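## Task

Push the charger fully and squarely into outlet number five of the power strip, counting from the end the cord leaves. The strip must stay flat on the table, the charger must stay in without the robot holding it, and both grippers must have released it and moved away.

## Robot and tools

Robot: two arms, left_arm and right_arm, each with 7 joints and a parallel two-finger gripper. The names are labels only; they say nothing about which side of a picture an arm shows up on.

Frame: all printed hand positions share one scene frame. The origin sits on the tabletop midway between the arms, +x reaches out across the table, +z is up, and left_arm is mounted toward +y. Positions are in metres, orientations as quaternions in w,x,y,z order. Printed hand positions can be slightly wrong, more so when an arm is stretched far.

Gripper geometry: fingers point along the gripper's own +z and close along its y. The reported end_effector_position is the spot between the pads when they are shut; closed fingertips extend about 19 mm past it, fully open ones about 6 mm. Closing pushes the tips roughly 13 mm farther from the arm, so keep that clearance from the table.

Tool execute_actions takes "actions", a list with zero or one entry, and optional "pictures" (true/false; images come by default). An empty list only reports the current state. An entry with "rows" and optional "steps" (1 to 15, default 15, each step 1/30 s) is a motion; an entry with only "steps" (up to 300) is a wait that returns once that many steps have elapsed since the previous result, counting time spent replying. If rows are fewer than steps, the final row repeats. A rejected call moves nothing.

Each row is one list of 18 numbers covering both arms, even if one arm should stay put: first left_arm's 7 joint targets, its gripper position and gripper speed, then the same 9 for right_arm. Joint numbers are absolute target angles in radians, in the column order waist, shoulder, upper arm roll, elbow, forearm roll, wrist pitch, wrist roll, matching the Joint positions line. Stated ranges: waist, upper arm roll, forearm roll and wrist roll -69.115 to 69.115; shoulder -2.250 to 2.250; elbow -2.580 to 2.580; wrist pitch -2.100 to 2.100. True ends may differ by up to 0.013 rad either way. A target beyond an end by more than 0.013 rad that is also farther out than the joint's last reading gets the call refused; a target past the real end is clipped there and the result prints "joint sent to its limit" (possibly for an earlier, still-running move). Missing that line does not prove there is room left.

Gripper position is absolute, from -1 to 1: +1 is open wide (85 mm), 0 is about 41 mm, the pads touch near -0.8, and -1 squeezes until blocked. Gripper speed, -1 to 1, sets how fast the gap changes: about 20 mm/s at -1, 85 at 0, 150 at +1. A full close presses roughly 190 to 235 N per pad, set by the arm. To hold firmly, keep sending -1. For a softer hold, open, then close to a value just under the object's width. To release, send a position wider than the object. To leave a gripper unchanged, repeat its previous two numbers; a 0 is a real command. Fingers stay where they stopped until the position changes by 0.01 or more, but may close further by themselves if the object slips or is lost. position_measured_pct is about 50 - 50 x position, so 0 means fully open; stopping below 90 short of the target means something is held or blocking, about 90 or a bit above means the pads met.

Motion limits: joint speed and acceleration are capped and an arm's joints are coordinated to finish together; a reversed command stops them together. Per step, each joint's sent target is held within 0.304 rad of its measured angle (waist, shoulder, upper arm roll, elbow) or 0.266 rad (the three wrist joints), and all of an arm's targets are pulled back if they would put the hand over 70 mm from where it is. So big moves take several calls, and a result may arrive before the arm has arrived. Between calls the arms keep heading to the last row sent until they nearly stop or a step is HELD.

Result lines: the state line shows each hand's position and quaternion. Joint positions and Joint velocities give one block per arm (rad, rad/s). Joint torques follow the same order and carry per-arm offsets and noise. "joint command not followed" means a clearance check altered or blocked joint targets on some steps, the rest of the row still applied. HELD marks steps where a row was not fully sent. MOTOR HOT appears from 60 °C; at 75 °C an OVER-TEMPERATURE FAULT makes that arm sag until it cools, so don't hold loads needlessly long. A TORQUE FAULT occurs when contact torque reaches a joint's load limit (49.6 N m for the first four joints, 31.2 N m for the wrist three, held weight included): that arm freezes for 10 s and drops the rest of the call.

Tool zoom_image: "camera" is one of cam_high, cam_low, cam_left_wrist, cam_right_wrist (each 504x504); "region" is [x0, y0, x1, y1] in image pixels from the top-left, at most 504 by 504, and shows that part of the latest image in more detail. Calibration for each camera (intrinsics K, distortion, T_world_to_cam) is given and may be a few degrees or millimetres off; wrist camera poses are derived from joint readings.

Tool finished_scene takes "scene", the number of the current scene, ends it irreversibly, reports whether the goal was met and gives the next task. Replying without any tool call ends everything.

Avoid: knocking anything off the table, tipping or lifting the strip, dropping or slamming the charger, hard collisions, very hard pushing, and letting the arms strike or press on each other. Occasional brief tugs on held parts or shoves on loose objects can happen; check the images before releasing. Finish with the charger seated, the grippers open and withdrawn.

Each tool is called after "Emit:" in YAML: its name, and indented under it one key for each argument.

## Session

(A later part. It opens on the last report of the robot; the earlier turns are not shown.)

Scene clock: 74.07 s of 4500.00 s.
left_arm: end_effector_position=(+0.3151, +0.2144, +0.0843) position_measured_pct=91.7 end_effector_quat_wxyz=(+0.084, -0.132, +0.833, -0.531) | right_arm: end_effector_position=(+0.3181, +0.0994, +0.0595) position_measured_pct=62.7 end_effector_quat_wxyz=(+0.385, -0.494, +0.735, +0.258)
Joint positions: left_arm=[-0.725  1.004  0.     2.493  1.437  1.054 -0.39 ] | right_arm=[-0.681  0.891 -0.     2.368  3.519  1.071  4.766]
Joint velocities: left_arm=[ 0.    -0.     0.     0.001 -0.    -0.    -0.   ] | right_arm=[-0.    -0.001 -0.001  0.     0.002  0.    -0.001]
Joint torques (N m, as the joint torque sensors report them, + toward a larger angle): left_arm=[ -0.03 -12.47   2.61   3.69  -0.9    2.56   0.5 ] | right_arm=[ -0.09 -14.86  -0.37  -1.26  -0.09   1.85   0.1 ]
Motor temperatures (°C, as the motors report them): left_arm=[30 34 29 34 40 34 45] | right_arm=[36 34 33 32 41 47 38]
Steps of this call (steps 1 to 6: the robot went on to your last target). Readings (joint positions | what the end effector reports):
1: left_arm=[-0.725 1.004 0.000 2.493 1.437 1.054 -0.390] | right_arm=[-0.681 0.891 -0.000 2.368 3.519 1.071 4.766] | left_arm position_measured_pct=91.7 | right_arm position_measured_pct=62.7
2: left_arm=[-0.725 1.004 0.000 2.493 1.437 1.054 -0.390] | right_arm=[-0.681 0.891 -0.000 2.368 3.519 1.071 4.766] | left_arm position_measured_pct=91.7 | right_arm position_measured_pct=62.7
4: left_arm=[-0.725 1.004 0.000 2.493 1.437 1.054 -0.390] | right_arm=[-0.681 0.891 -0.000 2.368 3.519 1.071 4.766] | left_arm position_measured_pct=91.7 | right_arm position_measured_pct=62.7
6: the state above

Emit:
execute_actions:
  actions:
    - {"rows": [[-0.7251,1.0040,0,2.4929,1.4368,1.0543,-0.3903,-1,0.5,-0.6806,0.8934,0,2.3687,3.5189,1.0669,4.7651,-1,-0.3],[-0.7251,1.0040,0,2.4929,1.4368,1.0543,-0.3903,-1,0.5,-0.6806,0.8939,0,2.3697,3.5192,1.0641,4.7645,-1,-0.3],[-0.7251,1.0040,0,2.4929,1.4368,1.0543,-0.3903,-1,0.5,-0.6806,0.8944,0,2.3708,3.5195,1.0612,4.7639,-1,-0.3],[-0.7251,1.0040,0,2.4929,1.4368,1.0543,-0.3903,-1,0.5,-0.6806,0.8961,0,2.3705,3.5192,1.0625,4.7645,-1,-0.3],[-0.7251,1.0040,0,2.4929,1.4368,1.0543,-0.3903,-1,0.5,-0.6806,0.8978,0,2.3703,3.5189,1.0638,4.7651,-1,-0.3],[-0.7251,1.0040,0,2.4929,1.4368,1.0543,-0.3903,-1,0.5,-0.6806,0.8995,0,2.3700,3.5187,1.0652,4.7657,-1,-0.3],[-0.7251,1.0040,0,2.4929,1.4368,1.0543,-0.3903,-1,0.5,-0.6806,0.9012,0,2.3697,3.5184,1.0665,4.7663,-1,-0.3],[-0.7251,1.0040,0,2.4929,1.4368,1.0543,-0.3903,-1,0.5,-0.6806,0.9029,0,2.3695,3.5181,1.0678,4.7669,-1,-0.3],[-0.7251,1.0040,0,2.4929,1.4368,1.0543,-0.3903,-1,0.5,-0.6806,0.9046,0,2.3692,3.5178,1.0691,4.7675,-1,-0.3],[-0.7251,1.0040,0,2.4929,1.4368,1.0543,-0.3903,-1,0.5,-0.6806,0.9062,0,2.3689,3.5175,1.0704,4.7680,-1,-0.3],[-0.7251,1.0040,0,2.4929,1.4368,1.0543,-0.3903,-1,0.5,-0.6806,0.9079,0,2.3687,3.5172,1.0717,4.7686,-1,-0.3],[-0.7251,1.0040,0,2.4929,1.4368,1.0543,-0.3903,-1,0.5,-0.6806,0.9096,0,2.3684,3.5170,1.0731,4.7692,-1,-0.3],[-0.7251,1.0040,0,2.4929,1.4368,1.0543,-0.3903,-1,0.5,-0.6806,0.9113,0,2.3681,3.5167,1.0744,4.7698,-1,-0.3],[-0.7251,1.0040,0,2.4929,1.4368,1.0543,-0.3903,-1,0.5,-0.6806,0.9130,0,2.3679,3.5164,1.0757,4.7704,-1,-0.3],[-0.7251,1.0040,0,2.4929,1.4368,1.0543,-0.3903,-1,0.5,-0.6806,0.9147,0,2.3676,3.5161,1.0770,4.7710,-1,-0.3]], "steps": 15}
  pictures: false

Emit:
execute_actions:
  actions:
    - {"steps": 8}

Emit:
zoom_image:
  camera: "cam_left_wrist"
  region: [200, 270, 360, 430]

Scene clock: 76.97 s of 4500.00 s.
left_arm: end_effector_position=(+0.3151, +0.2144, +0.0843) position_measured_pct=91.7 end_effector_quat_wxyz=(+0.084, -0.132, +0.833, -0.531) | right_arm: end_effector_position=(+0.3183, +0.1002, +0.0576) position_measured_pct=62.7 end_effector_quat_wxyz=(+0.386, -0.494, +0.734, +0.259)
Joint positions: left_arm=[-0.725  1.004  0.     2.493  1.437  1.054 -0.39 ] | right_arm=[-0.68   0.902 -0.001  2.366  3.517  1.085  4.77 ]
Joint velocities: left_arm=[-0.    -0.    -0.     0.001  0.    -0.     0.   ] | right_arm=[-0.003  0.054 -0.    -0.016 -0.011  0.012  0.018]
Joint torques (N m, as the joint torque sensors report them, + toward a larger angle): left_arm=[ -0.14 -12.6    2.74   3.57  -1.05   2.5    0.44] | right_arm=[-0.41 -7.45  0.48  0.44 -0.61 -1.54 -0.09]
Motor temperatures (°C, as the motors report them): left_arm=[30 34 29 34 40 34 45] | right_arm=[36 34 33 32 41 47 38]
Steps of this call (steps 1 to 15: the robot went on to your last target; steps 16 to 72: nothing new was sent; steps 73 to 87: all 15 steps of this action). Readings (joint positions | what the end effector reports):
73: left_arm=[-0.725 1.004 0.000 2.493 1.437 1.054 -0.390] | right_arm=[-0.681 0.891 -0.000 2.368 3.519 1.071 4.766] | left_arm position_measured_pct=91.7 | right_arm position_measured_pct=62.7
74: left_arm=[-0.725 1.004 0.000 2.493 1.437 1.054 -0.390] | right_arm=[-0.680 0.891 -0.000 2.368 3.519 1.070 4.765] | left_arm position_measured_pct=91.7 | right_arm position_measured_pct=62.7
76: left_arm=[-0.725 1.004 0.000 2.493 1.437 1.054 -0.390] | right_arm=[-0.680 0.891 -0.001 2.368 3.519 1.068 4.764] | left_arm position_measured_pct=91.7 | right_arm position_measured_pct=62.7
80: left_arm=[-0.725 1.004 0.000 2.493 1.437 1.054 -0.390] | right_arm=[-0.680 0.894 -0.001 2.368 3.519 1.073 4.766] | left_arm position_measured_pct=91.7 | right_arm position_measured_pct=62.7
87: the state above

Scene clock: 77.23 s of 4500.00 s.
left_arm: end_effector_position=(+0.3151, +0.2144, +0.0843) position_measured_pct=91.7 end_effector_quat_wxyz=(+0.084, -0.132, +0.833, -0.531) | right_arm: end_effector_position=(+0.3183, +0.1001, +0.0554) position_measured_pct=62.7 end_effector_quat_wxyz=(+0.385, -0.494, +0.735, +0.259)
Joint positions: left_arm=[-0.725  1.004  0.     2.493  1.437  1.054 -0.39 ] | right_arm=[-0.68   0.906 -0.001  2.364  3.516  1.084  4.771]
Joint velocities: left_arm=[-0.     0.001 -0.     0.001  0.     0.     0.   ] | right_arm=[-0.     0.005  0.001 -0.001  0.001  0.001 -0.   ]
Joint torques (N m, as the joint torque sensors report them, + toward a larger angle): left_arm=[  0.06 -12.82   2.92   3.44  -0.9    2.81   0.31] | right_arm=[  0.17 -10.56   0.46   1.71   0.03  -0.62   0.03]
Motor temperatures (°C, as the motors report them): left_arm=[30 34 29 34 40 34 45] | right_arm=[36 34 33 32 41 47 38]
Steps of this call (steps 1 to 8: the robot went on to your last target). Readings (joint positions | what the end effector reports):
1: left_arm=[-0.725 1.004 0.000 2.493 1.437 1.054 -0.390] | right_arm=[-0.680 0.903 -0.001 2.366 3.517 1.085 4.771] | left_arm position_measured_pct=91.7 | right_arm position_measured_pct=62.7
2: left_arm=[-0.725 1.004 0.000 2.493 1.437 1.054 -0.390] | right_arm=[-0.680 0.904 -0.001 2.365 3.516 1.084 4.771] | left_arm position_measured_pct=91.7 | right_arm position_measured_pct=62.7
4: left_arm=[-0.725 1.004 0.000 2.493 1.437 1.054 -0.390] | right_arm=[-0.680 0.905 -0.001 2.365 3.516 1.084 4.771] | left_arm position_measured_pct=91.7 | right_arm position_measured_pct=62.7
8: the state above
camera_calibration (this result's frames):
cam_left_wrist: T_world_to_cam=[[-0.121675, 0.438288, -0.890561, 0.0189489], [0.965832, 0.259133, -0.00442737, -0.29629], [0.228833, -0.860671, -0.454842, 0.296868], [0, 0, 0, 1]] pos_world=[0.220539, 0.323979, 0.150592]
cam_right_wrist: T_world_to_cam=[[-0.912092, 0.408101, -0.0392753, 0.256672], [0.212481, 0.552458, 0.806004, -0.102366], [0.350629, 0.726804, -0.590606, -0.00515814], [0, 0, 0, 1]] pos_world=[0.257668, -0.0444462, 0.0895419]

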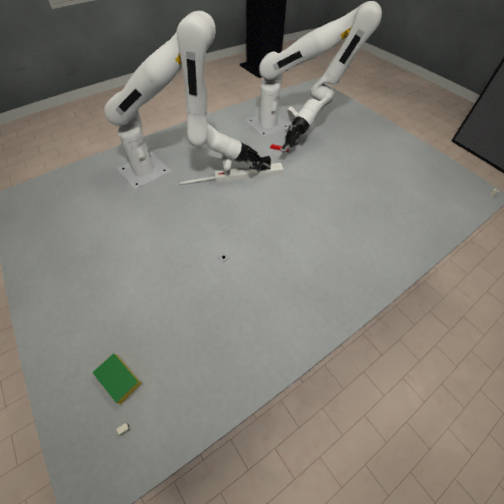

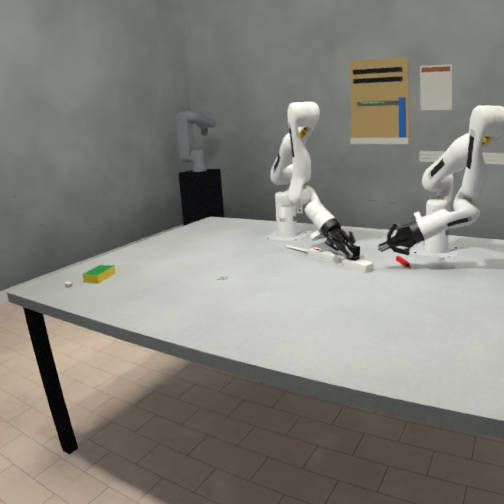

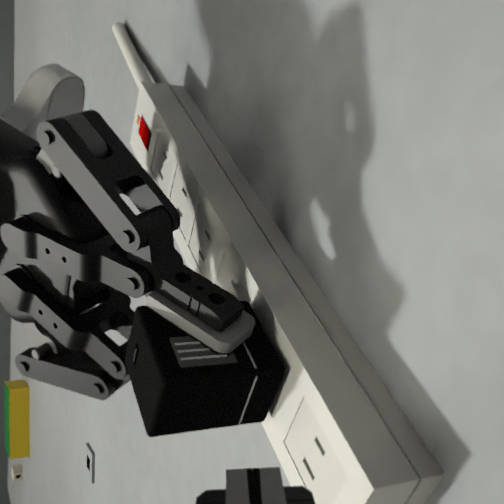

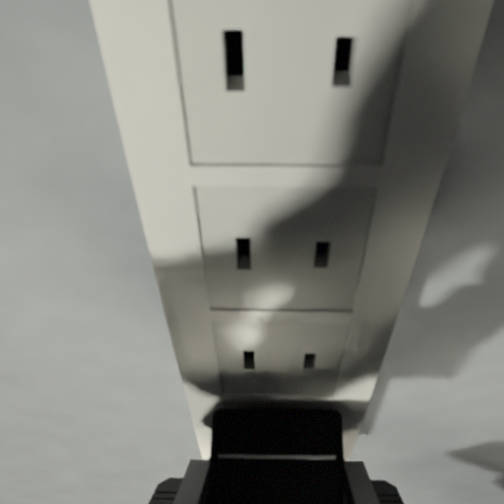

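Region (200, 270, 360, 430) of cam_left_wrist's 504x504 image, scaled by 3.150.

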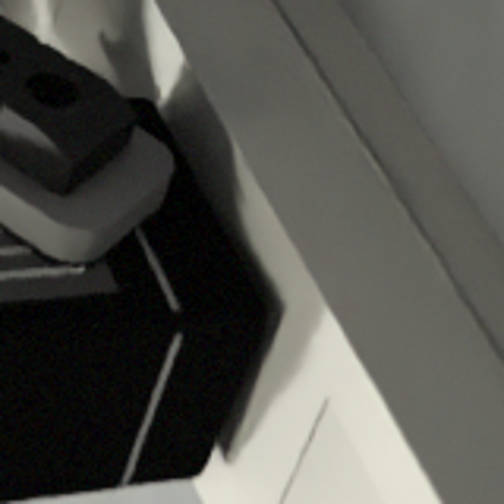

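Emit:
execute_actions:
  actions:
    - {"rows": [[-0.7251,1.0040,0,2.4929,1.4368,1.0543,-0.3903,-1,0.5,-0.6809,0.9153,0.0002,2.3673,3.5160,1.0760,4.7707,-1,-0.3],[-0.7251,1.0040,0,2.4929,1.4368,1.0543,-0.3903,-1,0.5,-0.6812,0.9158,0.0004,2.3669,3.5158,1.0750,4.7705,-1,-0.3],[-0.7251,1.0040,0,2.4929,1.4368,1.0543,-0.3903,-1,0.5,-0.6815,0.9164,0.0006,2.3666,3.5157,1.0741,4.7702,-1,-0.3],[-0.7251,1.0040,0,2.4929,1.4368,1.0543,-0.3903,-1,0.5,-0.6818,0.9169,0.0008,2.3662,3.5155,1.0731,4.7699,-1,-0.3],[-0.7251,1.0040,0,2.4929,1.4368,1.0543,-0.3903,-1,0.5,-0.6820,0.9175,0.0009,2.3659,3.5154,1.0721,4.7696,-1,-0.3],[-0.7251,1.0040,0,2.4929,1.4368,1.0543,-0.3903,-1,0.5,-0.6823,0.9180,0.0011,2.3655,3.5152,1.0711,4.7694,-1,-0.3],[-0.7251,1.0040,0,2.4929,1.4368,1.0543,-0.3903,-1,0.5,-0.6826,0.9186,0.0013,2.3652,3.5151,1.0702,4.7691,-1,-0.3],[-0.7251,1.0040,0,2.4929,1.4368,1.0543,-0.3903,-1,0.5,-0.6829,0.9191,0.0015,2.3648,3.5149,1.0692,4.7688,-1,-0.3]], "steps": 15}

Emit:
zoom_image:
  camera: "cam_left_wrist"
  region: [200, 270, 360, 430]

Scene clock: 79.57 s of 4500.00 s.
left_arm: end_effector_position=(+0.3151, +0.2144, +0.0843) position_measured_pct=91.7 end_effector_quat_wxyz=(+0.084, -0.132, +0.833, -0.531) | right_arm: end_effector_position=(+0.3182, +0.0999, +0.0530) position_measured_pct=62.7 end_effector_quat_wxyz=(+0.383, -0.495, +0.737, +0.258)
Joint positions: left_arm=[-0.725  1.004  0.     2.493  1.437  1.054 -0.39 ] | right_arm=[-0.683  0.909  0.     2.361  3.515  1.078  4.769]
Joint velocities: left_arm=[ 0.  0.  0. -0.  0. -0. -0.] | right_arm=[-0.    -0.    -0.001  0.    -0.001 -0.     0.001]
Joint torques (N m, as the joint torque sensors report them, + toward a larger angle): left_arm=[  0.38 -12.61   2.8    3.91  -0.99   2.82   0.15] | right_arm=[-0.16 -8.48  0.62  1.86 -0.25 -1.34  0.13]
Motor temperatures (°C, as the motors report them): left_arm=[30 34 29 34 40 34 45] | right_arm=[36 34 33 32 41 47 38]
Steps of this call (steps 1 to 15: the robot went on to your last target; steps 16 to 55: nothing new was sent; steps 56 to 70: all 15 steps of this action). Readings (joint positions | what the end effector reports):
56: left_arm=[-0.725 1.004 0.000 2.493 1.437 1.054 -0.390] | right_arm=[-0.681 0.907 -0.001 2.364 3.516 1.084 4.771] | left_arm position_measured_pct=91.7 | right_arm position_measured_pct=62.7
57: left_arm=[-0.725 1.004 0.000 2.493 1.437 1.054 -0.390] | right_arm=[-0.681 0.907 -0.001 2.364 3.516 1.084 4.771] | left_arm position_measured_pct=91.7 | right_arm position_measured_pct=62.7
59: left_arm=[-0.725 1.004 0.000 2.493 1.437 1.054 -0.390] | right_arm=[-0.681 0.908 -0.000 2.363 3.516 1.082 4.770] | left_arm position_measured_pct=91.7 | right_arm position_measured_pct=62.7
63: left_arm=[-0.725 1.004 0.000 2.493 1.437 1.054 -0.390] | right_arm=[-0.682 0.909 0.000 2.361 3.515 1.079 4.769] | left_arm position_measured_pct=91.7 | right_arm position_measured_pct=62.7
70: the state above
camera_calibration (this result's frames):
cam_left_wrist: T_world_to_cam=[[-0.121675, 0.438288, -0.890561, 0.0189487], [0.965832, 0.259133, -0.00442684, -0.29629], [0.228833, -0.86067, -0.454843, 0.296868], [0, 0, 0, 1]] pos_world=[0.220539, 0.323979, 0.150592]
cam_right_wrist: T_world_to_cam=[[-0.911968, 0.408435, -0.0386787, 0.256499], [0.215257, 0.55662, 0.802396, -0.101441], [0.349255, 0.723433, -0.595538, -0.00539609], [0, 0, 0, 1]] pos_world=[0.257639, -0.0443951, 0.0881034]

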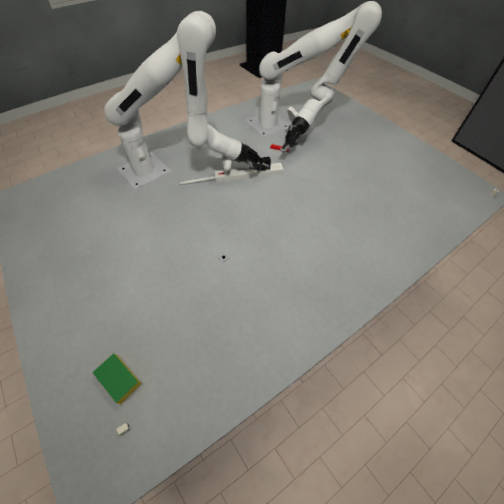

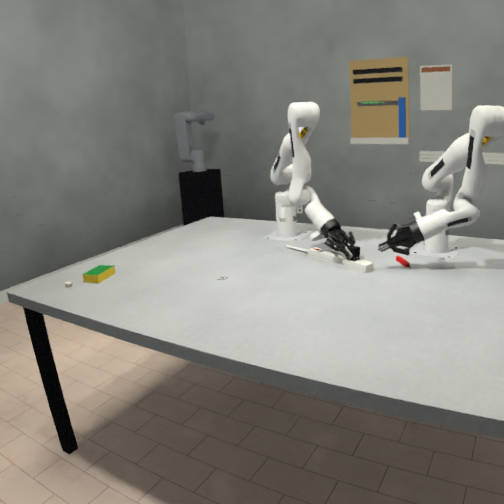

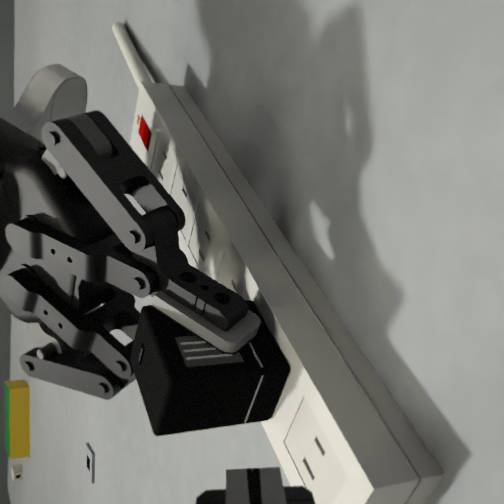

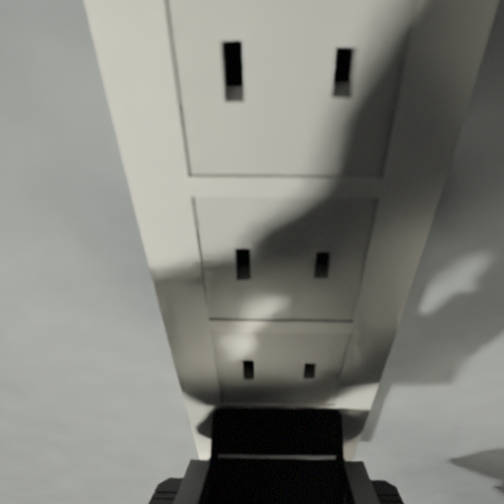

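Region (200, 270, 360, 430) of cam_left_wrist's 504x504 image, scaled by 3.150.

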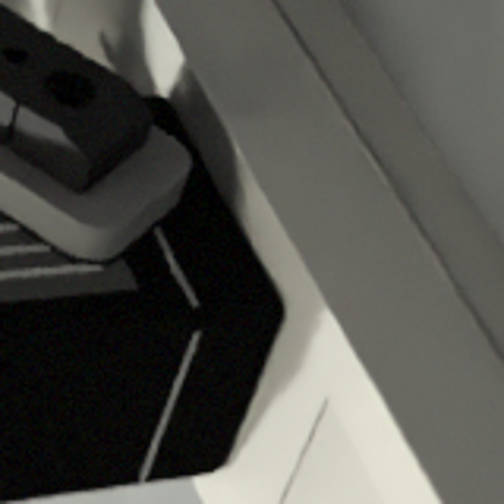

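Emit:
execute_actions:
  actions:
    - {"rows": [[-0.9,0.95,0,2.4929,1.4368,1.0543,-0.3903,-1,0.5,-0.6829,0.9140,0.0007,2.3630,3.5149,1.0734,4.7688,-1,-0.3],[-0.9,0.95,0,2.4929,1.4368,1.0543,-0.3903,-1,0.5,-0.6829,0.9095,0,2.3614,3.5149,1.0772,4.7688,-1,-0.3],[-0.9,0.95,0,2.4929,1.4368,1.0543,-0.3903,-1,0.5,-0.6829,0.9095,0,2.3614,3.5149,1.0772,4.7688,-1,-0.3],[-0.9,0.95,0,2.4929,1.4368,1.0543,-0.3903,-1,0.5,-0.6829,0.9095,0,2.3614,3.5149,1.0772,4.7688,-1,-0.3],[-0.9,0.95,0,2.4929,1.4368,1.0543,-0.3903,-1,0.5,-0.6829,0.9095,0,2.3614,3.5149,1.0772,4.7688,0.6,0.3],[-1.15,0.85,0,2.4929,1.4368,1.0543,-0.3903,-1,0.5,-0.6829,0.9095,0,2.3614,3.5149,1.0772,4.7688,0.6,0.3]], "steps": 15}
  pictures: false

Scene clock: 82.93 s of 4500.00 s.
left_arm: end_effector_position=(+0.3606, +0.3576, +0.1074) position_measured_pct=91.7 end_effector_quat_wxyz=(+0.228, -0.257, +0.814, -0.469) | right_arm: end_effector_position=(+0.3179, +0.0998, +0.0524) position_measured_pct=32.1 end_effector_quat_wxyz=(+0.382, -0.495, +0.737, +0.257)
Joint positions: left_arm=[-1.102  0.868 -0.001  2.492  1.437  1.054 -0.39 ] | right_arm=[-0.683  0.909 -0.     2.361  3.515  1.077  4.769]
Joint velocities: left_arm=[-0.591 -0.225 -0.006 -0.003  0.001 -0.001 -0.   ] | right_arm=[-0.     0.002  0.001  0.     0.001 -0.    -0.001]
Joint torques (N m, as the joint torque sensors report them, + toward a larger angle): left_arm=[  2.11 -11.41   2.99   3.07  -0.93   2.63   0.48] | right_arm=[  0.06 -17.01  -0.59  -0.98  -0.08   2.63   0.15]
Motor temperatures (°C, as the motors report them): left_arm=[30 34 29 34 40 34 45] | right_arm=[36 34 33 32 41 47 38]
Steps of this call (steps 1 to 15: the robot went on to your last target; steps 16 to 86: nothing new was sent; steps 87 to 101: all 15 steps of this action). Readings (joint positions | what the end effector reports):
87: left_arm=[-0.727 1.004 0.000 2.493 1.437 1.054 -0.390] | right_arm=[-0.683 0.907 0.000 2.361 3.515 1.078 4.769] | left_arm position_measured_pct=91.7 | right_arm position_measured_pct=62.7
88: left_arm=[-0.734 1.001 0.001 2.493 1.436 1.054 -0.390] | right_arm=[-0.683 0.906 0.000 2.361 3.515 1.076 4.769] | left_arm position_measured_pct=91.7 | right_arm position_measured_pct=62.7
90: left_arm=[-0.764 0.992 0.001 2.494 1.436 1.054 -0.390] | right_arm=[-0.683 0.907 0.000 2.361 3.515 1.077 4.769] | left_arm position_measured_pct=91.7 | right_arm position_measured_pct=62.7
94: left_arm=[-0.884 0.951 0.001 2.493 1.437 1.054 -0.390] | right_arm=[-0.683 0.908 -0.000 2.361 3.515 1.077 4.769] | left_arm position_measured_pct=91.7 | right_arm position_measured_pct=57.1
101: the state above

Emit:
execute_actions:
  actions:
    - {"rows": [[-1.15,0.85,0,2.4929,1.4368,1.0543,-0.3903,-1,0.5,-0.6829,0.6808,0,2.3749,3.5709,0.8813,4.6688,0.6,0.3]], "steps": 15}

Emit:
zoom_image:
  camera: "cam_low"
  region: [310, 220, 390, 280]

Scene clock: 84.33 s of 4500.00 s.
left_arm: end_effector_position=(+0.3616, +0.3762, +0.1110) position_measured_pct=91.7 end_effector_quat_wxyz=(+0.244, -0.272, +0.810, -0.458) | right_arm: end_effector_position=(+0.3177, +0.0996, +0.1168) position_measured_pct=19.8 end_effector_quat_wxyz=(+0.381, -0.495, +0.738, +0.257)
Joint positions: left_arm=[-1.15   0.85   0.     2.493  1.437  1.054 -0.39 ] | right_arm=[-0.683  0.687  0.     2.375  3.571  0.881  4.669]
Joint velocities: left_arm=[ 0.    -0.001  0.     0.001 -0.     0.     0.   ] | right_arm=[-0.    -0.051  0.001  0.003 -0.002 -0.007  0.   ]
Joint torques (N m, as the joint torque sensors report them, + toward a larger angle): left_arm=[  0.08 -11.84   2.38   2.15  -0.81   2.65   0.36] | right_arm=[  0.18 -15.63  -0.46  -3.01  -0.22   2.51  -0.12]
Motor temperatures (°C, as the motors report them): left_arm=[30 34 29 34 40 34 45] | right_arm=[36 34 33 32 41 47 38]
Steps of this call (steps 1 to 27: the robot went on to your last target; steps 28 to 42: all 15 steps of this action). Readings (joint positions | what the end effector reports):
28: left_arm=[-1.150 0.850 0.000 2.493 1.437 1.054 -0.390] | right_arm=[-0.683 0.908 0.000 2.362 3.515 1.076 4.768] | left_arm position_measured_pct=91.7 | right_arm position_measured_pct=19.8
29: left_arm=[-1.150 0.850 0.000 2.493 1.437 1.054 -0.390] | right_arm=[-0.683 0.901 0.000 2.362 3.516 1.071 4.766] | left_arm position_measured_pct=91.7 | right_arm position_measured_pct=19.8
31: left_arm=[-1.150 0.850 0.000 2.493 1.437 1.054 -0.390] | right_arm=[-0.683 0.871 0.000 2.364 3.523 1.049 4.755] | left_arm position_measured_pct=91.7 | right_arm position_measured_pct=19.8
35: left_arm=[-1.150 0.850 0.000 2.493 1.437 1.054 -0.390] | right_arm=[-0.683 0.757 -0.000 2.370 3.551 0.952 4.705] | left_arm position_measured_pct=91.7 | right_arm position_measured_pct=19.8
42: the state above
camera_calibration (this result's frames):
cam_left_wrist: T_world_to_cam=[[-0.225082, 0.466341, -0.855491, 0.000421314], [0.768016, 0.62522, 0.13875, -0.465125], [0.599575, -0.6258, -0.498883, 0.220071], [0, 0, 0, 1]] pos_world=[0.22537, 0.428329, 0.174686]
cam_right_wrist: T_world_to_cam=[[-0.912204, 0.40806, -0.0370257, 0.258526], [0.217951, 0.559762, 0.799478, -0.153128], [0.346961, 0.721217, -0.599554, 0.0344935], [0, 0, 0, 1]] pos_world=[0.257235, -0.044656, 0.152675]

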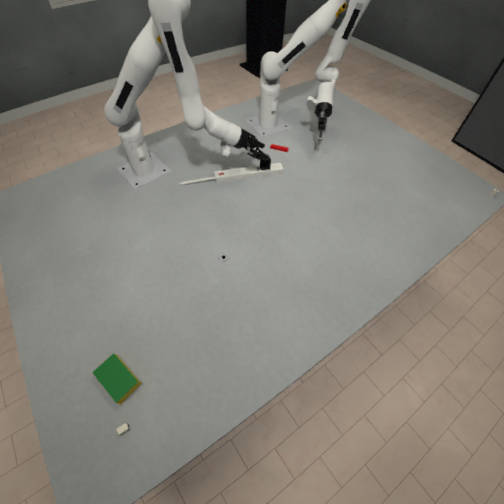

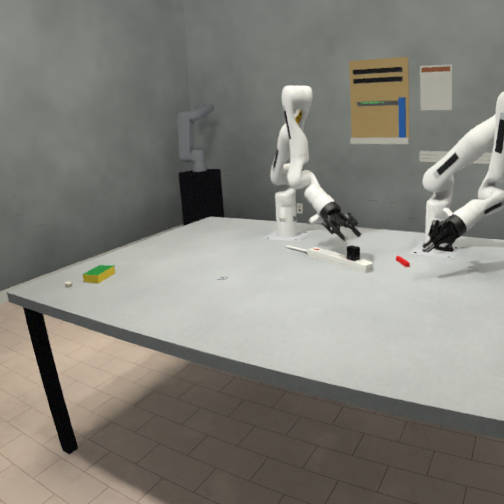

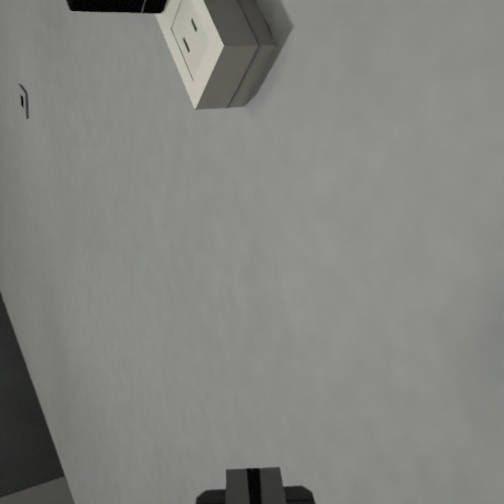

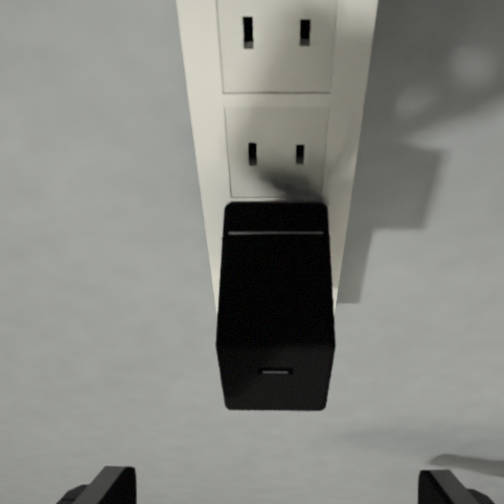

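Region (310, 220, 390, 280) of cam_low's 504x504 image, scaled by 6.300, with more detail than that image has; it fills the top 378 rows of this view, and the rest is white.

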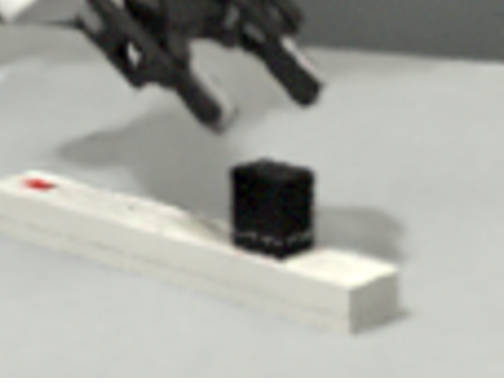

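Emit:
zoom_image:
  camera: "cam_right_wrist"
  region: [200, 170, 360, 260]

Emit:
execute_actions:
  actions:
    - {"rows": [[-1.15,0.85,0,2.4929,1.4368,1.0543,-0.3903,-1,0.5,-0.55,0.42,0,2.3749,3.5709,0.8813,4.6688,0.6,0.3]], "steps": 15}
  pictures: false

Emit:
execute_actions:
  actions:
    - {"steps": 15}

Emit:
zoom_image:
  camera: "cam_low"
  region: [330, 235, 380, 275]

Region (200, 170, 360, 260) of cam_right_wrist's 504x504 image, scaled by 3.150; it fills the top 284 rows of this view, and the rest is white.

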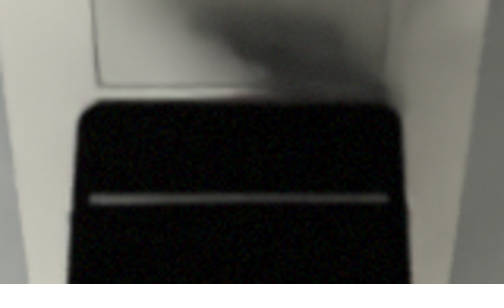

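Scene clock: 85.47 s of 4500.00 s.
left_arm: end_effector_position=(+0.3616, +0.3762, +0.1110) position_measured_pct=91.7 end_effector_quat_wxyz=(+0.244, -0.272, +0.810, -0.458) | right_arm: end_effector_position=(+0.3905, +0.0703, +0.2575) position_measured_pct=19.8 end_effector_quat_wxyz=(+0.508, -0.435, +0.702, +0.244)
Joint positions: left_arm=[-1.15   0.85   0.     2.493  1.437  1.054 -0.39 ] | right_arm=[-0.554  0.428  0.001  2.374  3.57   0.882  4.669]
Joint velocities: left_arm=[-0.     0.001 -0.    -0.001  0.    -0.     0.   ] | right_arm=[ 0.02  -0.035 -0.008  0.006  0.008 -0.013 -0.002]
Joint torques (N m, as the joint torque sensors report them, + toward a larger angle): left_arm=[ -0.18 -11.88   2.55   1.82  -0.63   2.24   0.44] | right_arm=[ -1.11 -11.7   -1.21  -4.93  -0.19   2.52  -0.09]
Motor temperatures (°C, as the motors report them): left_arm=[30 34 29 34 40 34 45] | right_arm=[36 34 33 32 41 47 38]
Steps of this call (steps 1 to 15: the robot went on to your last target; steps 16 to 19: nothing new was sent; steps 20 to 34: all 15 steps of this action). Readings (joint positions | what the end effector reports):
20: left_arm=[-1.150 0.850 0.000 2.493 1.437 1.054 -0.390] | right_arm=[-0.682 0.679 -0.000 2.375 3.571 0.881 4.669] | left_arm position_measured_pct=91.7 | right_arm position_measured_pct=19.8
21: left_arm=[-1.150 0.850 0.000 2.493 1.437 1.054 -0.390] | right_arm=[-0.679 0.672 -0.001 2.375 3.571 0.880 4.669] | left_arm position_measured_pct=91.7 | right_arm position_measured_pct=19.8
23: left_arm=[-1.150 0.850 0.000 2.493 1.437 1.054 -0.390] | right_arm=[-0.663 0.642 -0.001 2.376 3.572 0.880 4.669] | left_arm position_measured_pct=91.7 | right_arm position_measured_pct=19.8
27: left_arm=[-1.150 0.850 0.000 2.493 1.437 1.054 -0.390] | right_arm=[-0.611 0.539 -0.000 2.375 3.571 0.881 4.669] | left_arm position_measured_pct=91.7 | right_arm position_measured_pct=19.8
34: the state above

Scene clock: 85.97 s of 4500.00 s.
left_arm: end_effector_position=(+0.3616, +0.3762, +0.1110) position_measured_pct=91.7 end_effector_quat_wxyz=(+0.244, -0.272, +0.810, -0.458) | right_arm: end_effector_position=(+0.3914, +0.0689, +0.2612) position_measured_pct=19.8 end_effector_quat_wxyz=(+0.511, -0.434, +0.701, +0.244)
Joint positions: left_arm=[-1.15   0.85   0.     2.493  1.437  1.054 -0.39 ] | right_arm=[-0.55   0.42   0.     2.375  3.571  0.881  4.669]
Joint velocities: left_arm=[ 0.    -0.     0.     0.001  0.    -0.    -0.   ] | right_arm=[ 0.    -0.001  0.001  0.     0.     0.     0.   ]
Joint torques (N m, as the joint torque sensors report them, + toward a larger angle): left_arm=[ -0.17 -12.11   2.66   2.15  -0.69   2.52   0.29] | right_arm=[ -0.07 -13.52  -0.36  -5.8   -0.63   2.87   0.1 ]
Motor temperatures (°C, as the motors report them): left_arm=[30 34 29 34 40 34 45] | right_arm=[36 34 33 32 41 47 38]
Steps of this call (steps 1 to 15: the robot went on to your last target). Readings (joint positions | what the end effector reports):
1: left_arm=[-1.150 0.850 0.000 2.493 1.437 1.054 -0.390] | right_arm=[-0.553 0.427 0.001 2.374 3.571 0.882 4.669] | left_arm position_measured_pct=91.7 | right_arm position_measured_pct=19.8
2: left_arm=[-1.150 0.850 0.000 2.493 1.437 1.054 -0.390] | right_arm=[-0.553 0.425 0.000 2.375 3.571 0.881 4.669] | left_arm position_measured_pct=91.7 | right_arm position_measured_pct=19.8
4: left_arm=[-1.150 0.850 0.000 2.493 1.437 1.054 -0.390] | right_arm=[-0.551 0.423 0.000 2.375 3.571 0.881 4.669] | left_arm position_measured_pct=91.7 | right_arm position_measured_pct=19.8
8: left_arm=[-1.150 0.850 0.000 2.493 1.437 1.054 -0.390] | right_arm=[-0.550 0.421 0.000 2.375 3.571 0.881 4.669] | left_arm position_measured_pct=91.7 | right_arm position_measured_pct=19.8
15: the state above
All arms were judged still, so your last target was given up. Only a new action makes them travel on or press farther. Fingers that are still opening or closing keep moving.
camera_calibration (this result's frames):
cam_left_wrist: T_world_to_cam=[[-0.225082, 0.466341, -0.855491, 0.000421445], [0.768016, 0.62522, 0.13875, -0.465125], [0.599575, -0.6258, -0.498883, 0.220071], [0, 0, 0, 1]] pos_world=[0.22537, 0.428329, 0.174686]
cam_right_wrist: T_world_to_cam=[[-0.832141, 0.538886, -0.130932, 0.327804], [0.106647, 0.387196, 0.915809, -0.242423], [0.544213, 0.748118, -0.379672, -0.0189216], [0, 0, 0, 1]] pos_world=[0.30893, -0.068628, 0.257749]

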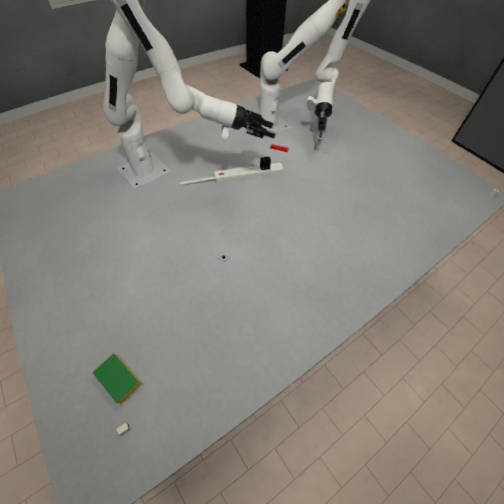

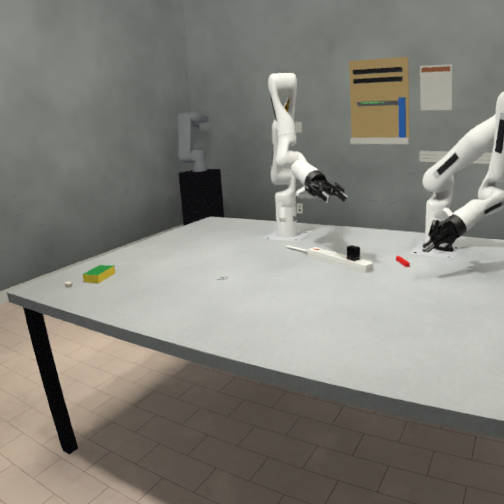

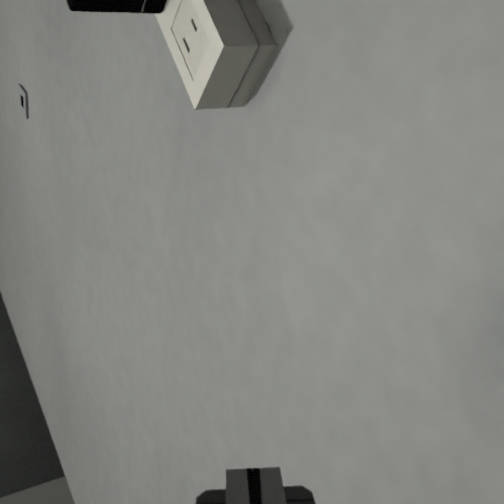

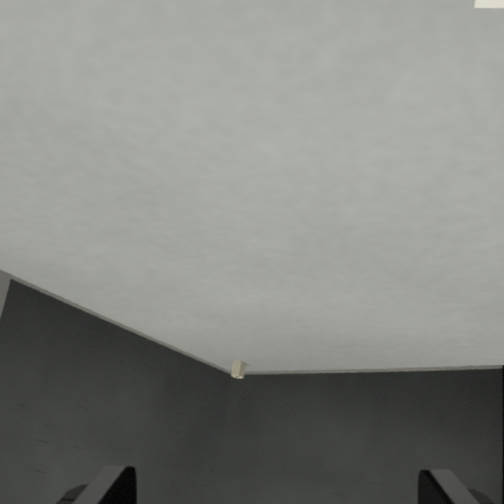

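Region (330, 235, 380, 275) of cam_low's 504x504 image, scaled by 10.080, with more detail than that image has; it fills the top 403 rows of this view, and the rest is white.

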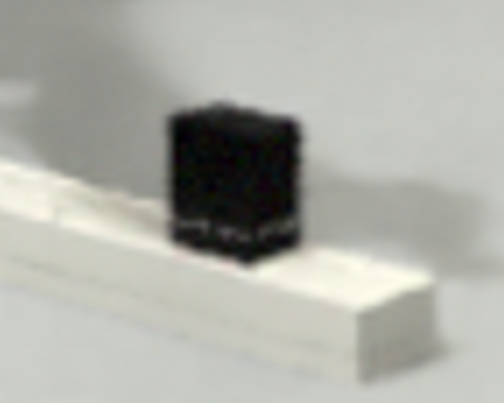

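Emit:
execute_actions:
  actions:
    - {"rows": [[-0.7251,1.0040,0,2.4929,1.4368,1.0543,-0.3903,-1,0.5,-0.55,0.42,0,2.3749,3.5709,0.8813,4.6688,0.6,0.3]], "steps": 15}
  pictures: false

Emit:
execute_actions:
  actions:
    - {"steps": 22}

Emit:
zoom_image:
  camera: "cam_left_wrist"
  region: [200, 270, 360, 430]

Emit:
execute_actions:
  actions:
    - {"rows": [[-1.15,0.85,0,2.4929,1.4368,1.0543,-0.3903,-1,0.5,-0.55,0.42,0,2.3749,3.5709,0.8813,4.6688,0.6,0.3]], "steps": 15}
  pictures: false

Scene clock: 87.70 s of 4500.00 s.
left_arm: end_effector_position=(+0.3234, +0.2298, +0.0869) position_measured_pct=91.7 end_effector_quat_wxyz=(+0.102, -0.148, +0.831, -0.526) | right_arm: end_effector_position=(+0.3914, +0.0689, +0.2613) position_measured_pct=19.8 end_effector_quat_wxyz=(+0.511, -0.434, +0.701, +0.244)
Joint positions: left_arm=[-0.771  0.99   0.001  2.493  1.437  1.054 -0.39 ] | right_arm=[-0.55   0.42  -0.     2.375  3.571  0.881  4.669]
Joint velocities: left_arm=[ 0.576  0.183  0.005  0.005 -0.004 -0.001 -0.   ] | right_arm=[-0.    -0.001 -0.    -0.     0.002 -0.001  0.   ]
Joint torques (N m, as the joint torque sensors report them, + toward a larger angle): left_arm=[ -2.42 -13.66   2.39   3.06  -0.76   2.79   0.53] | right_arm=[ -0.05 -13.58  -0.2   -5.87  -0.62   2.95   0.  ]
Motor temperatures (°C, as the motors report them): left_arm=[30 34 29 34 40 34 45] | right_arm=[36 34 33 32 41 47 38]
Steps of this call (steps 1 to 37: nothing new was sent; steps 38 to 52: all 15 steps of this action). Readings (joint positions | what the end effector reports):
38: left_arm=[-1.148 0.851 -0.000 2.493 1.437 1.054 -0.390] | right_arm=[-0.550 0.420 -0.000 2.375 3.571 0.881 4.669] | left_arm position_measured_pct=91.7 | right_arm position_measured_pct=19.8
39: left_arm=[-1.141 0.854 -0.001 2.493 1.437 1.054 -0.390] | right_arm=[-0.550 0.420 0.000 2.375 3.571 0.881 4.669] | left_arm position_measured_pct=91.7 | right_arm position_measured_pct=19.8
41: left_arm=[-1.111 0.870 -0.001 2.492 1.437 1.054 -0.390] | right_arm=[-0.550 0.420 -0.000 2.375 3.571 0.881 4.669] | left_arm position_measured_pct=91.7 | right_arm position_measured_pct=19.8
45: left_arm=[-0.990 0.920 -0.001 2.492 1.437 1.054 -0.390] | right_arm=[-0.550 0.420 0.000 2.375 3.571 0.881 4.669] | left_arm position_measured_pct=91.7 | right_arm position_measured_pct=19.8
52: the state above

Scene clock: 88.43 s of 4500.00 s.
left_arm: end_effector_position=(+0.3151, +0.2144, +0.0843) position_measured_pct=91.7 end_effector_quat_wxyz=(+0.084, -0.132, +0.833, -0.531) | right_arm: end_effector_position=(+0.3914, +0.0689, +0.2613) position_measured_pct=19.8 end_effector_quat_wxyz=(+0.511, -0.434, +0.701, +0.244)
Joint positions: left_arm=[-0.725  1.004  0.     2.493  1.437  1.054 -0.39 ] | right_arm=[-0.55   0.42   0.     2.375  3.571  0.881  4.669]
Joint velocities: left_arm=[ 0.     0.001 -0.    -0.001 -0.     0.    -0.   ] | right_arm=[ 0.     0.     0.002 -0.    -0.     0.001  0.001]
Joint torques (N m, as the joint torque sensors report them, + toward a larger angle): left_arm=[  0.14 -12.26   2.78   3.66  -0.95   2.65   0.32] | right_arm=[  0.16 -13.68  -0.28  -5.7   -0.44   2.89   0.1 ]
Motor temperatures (°C, as the motors report them): left_arm=[30 34 29 34 40 34 45] | right_arm=[36 34 33 32 41 47 38]
Steps of this call (steps 1 to 22: the robot went on to your last target). Readings (joint positions | what the end effector reports):
1: left_arm=[-0.754 0.995 0.001 2.493 1.436 1.054 -0.390] | right_arm=[-0.550 0.420 0.000 2.375 3.571 0.881 4.669] | left_arm position_measured_pct=91.7 | right_arm position_measured_pct=19.8
2: left_arm=[-0.743 0.999 0.001 2.493 1.436 1.054 -0.390] | right_arm=[-0.550 0.420 0.000 2.375 3.571 0.881 4.669] | left_arm position_measured_pct=91.7 | right_arm position_measured_pct=19.8
4: left_arm=[-0.735 1.001 0.001 2.494 1.436 1.054 -0.390] | right_arm=[-0.550 0.420 -0.000 2.375 3.571 0.881 4.669] | left_arm position_measured_pct=91.7 | right_arm position_measured_pct=19.8
8: left_arm=[-0.728 1.003 0.000 2.493 1.437 1.054 -0.390] | right_arm=[-0.550 0.420 -0.000 2.375 3.571 0.881 4.669] | left_arm position_measured_pct=91.7 | right_arm position_measured_pct=19.8
22: the state above
camera_calibration (this result's frames):
cam_left_wrist: T_world_to_cam=[[-0.121686, 0.438288, -0.890559, 0.018949], [0.965819, 0.25918, -0.00441486, -0.29631], [0.22888, -0.860656, -0.454846, 0.296863], [0, 0, 0, 1]] pos_world=[0.220541, 0.32399, 0.150594]
cam_right_wrist: T_world_to_cam=[[-0.832105, 0.538934, -0.130963, 0.327828], [0.106599, 0.38714, 0.915838, -0.24245], [0.544278, 0.748113, -0.379591, -0.018944], [0, 0, 0, 1]] pos_world=[0.308943, -0.0686433, 0.257788]

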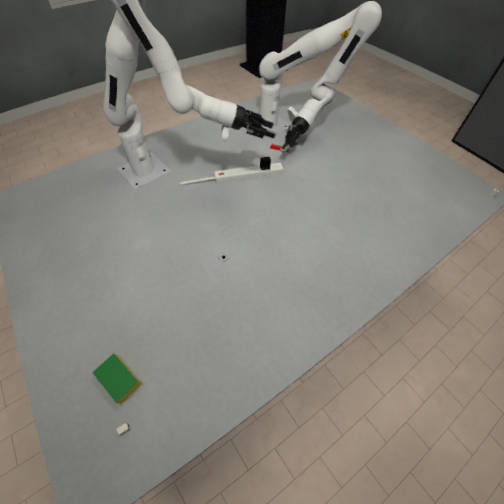

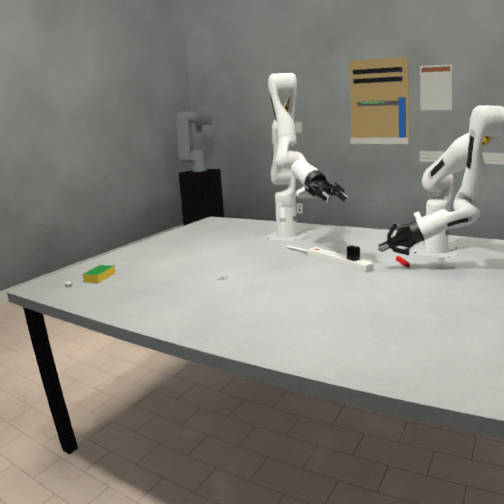

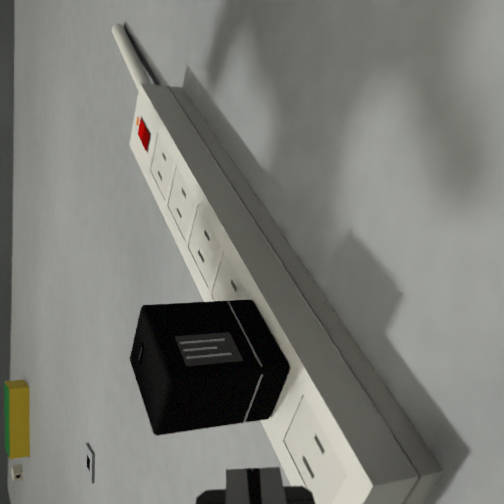

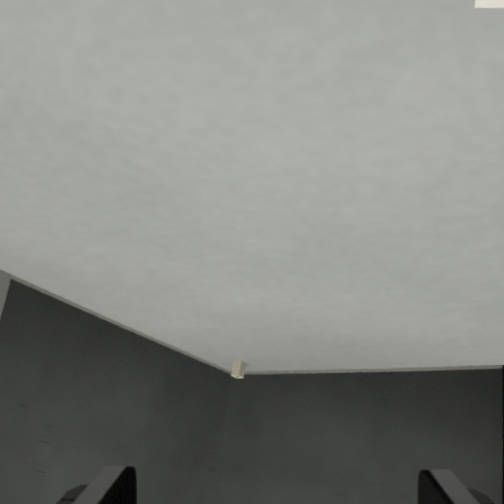

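Region (200, 270, 360, 430) of cam_left_wrist's 504x504 image, scaled by 3.150.

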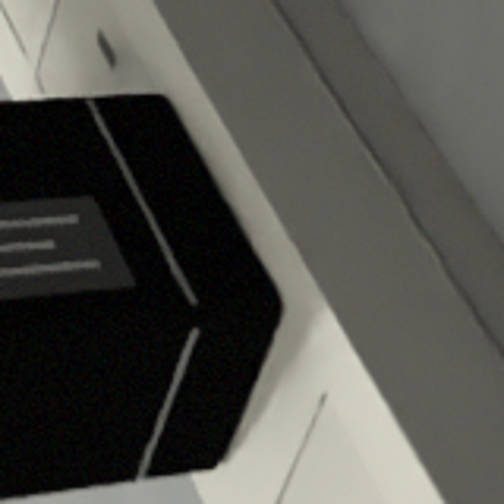

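Scene clock: 88.93 s of 4500.00 s.
left_arm: end_effector_position=(+0.3609, +0.3587, +0.1081) position_measured_pct=91.7 end_effector_quat_wxyz=(+0.229, -0.257, +0.814, -0.467) | right_arm: end_effector_position=(+0.3914, +0.0689, +0.2613) position_measured_pct=19.8 end_effector_quat_wxyz=(+0.511, -0.434, +0.701, +0.244)
Joint positions: left_arm=[-1.104  0.865 -0.001  2.492  1.437  1.054 -0.39 ] | right_arm=[-0.55   0.42  -0.     2.375  3.571  0.881  4.669]
Joint velocities: left_arm=[-0.576 -0.184 -0.006 -0.002  0.001 -0.001  0.   ] | right_arm=[-0.    -0.     0.001  0.     0.001  0.     0.002]
Joint torques (N m, as the joint torque sensors report them, + toward a larger angle): left_arm=[  1.9  -11.2    3.32   3.19  -0.82   2.83   0.48] | right_arm=[  0.09 -13.68  -0.32  -5.61  -0.46   2.84   0.11]
Motor temperatures (°C, as the motors report them): left_arm=[30 34 29 34 40 34 45] | right_arm=[36 34 33 32 41 47 38]
Steps of this call (steps 1 to 15: all 15 steps of this action). Readings (joint positions | what the end effector reports):
1: left_arm=[-0.727 1.003 0.000 2.493 1.437 1.054 -0.390] | right_arm=[-0.550 0.420 0.000 2.375 3.571 0.881 4.669] | left_arm position_measured_pct=91.7 | right_arm position_measured_pct=19.8
2: left_arm=[-0.734 1.000 0.001 2.493 1.436 1.054 -0.390] | right_arm=[-0.550 0.420 -0.000 2.375 3.571 0.881 4.669] | left_arm position_measured_pct=91.7 | right_arm position_measured_pct=19.8
4: left_arm=[-0.764 0.984 0.001 2.494 1.436 1.054 -0.390] | right_arm=[-0.550 0.420 -0.000 2.375 3.571 0.881 4.669] | left_arm position_measured_pct=91.7 | right_arm position_measured_pct=19.8
8: left_arm=[-0.885 0.934 0.001 2.493 1.437 1.055 -0.390] | right_arm=[-0.550 0.420 0.000 2.375 3.571 0.881 4.669] | left_arm position_measured_pct=91.7 | right_arm position_measured_pct=19.8
15: the state above

Emit:
finished_scene:
  scene: 2

The scene is finished: the task was done.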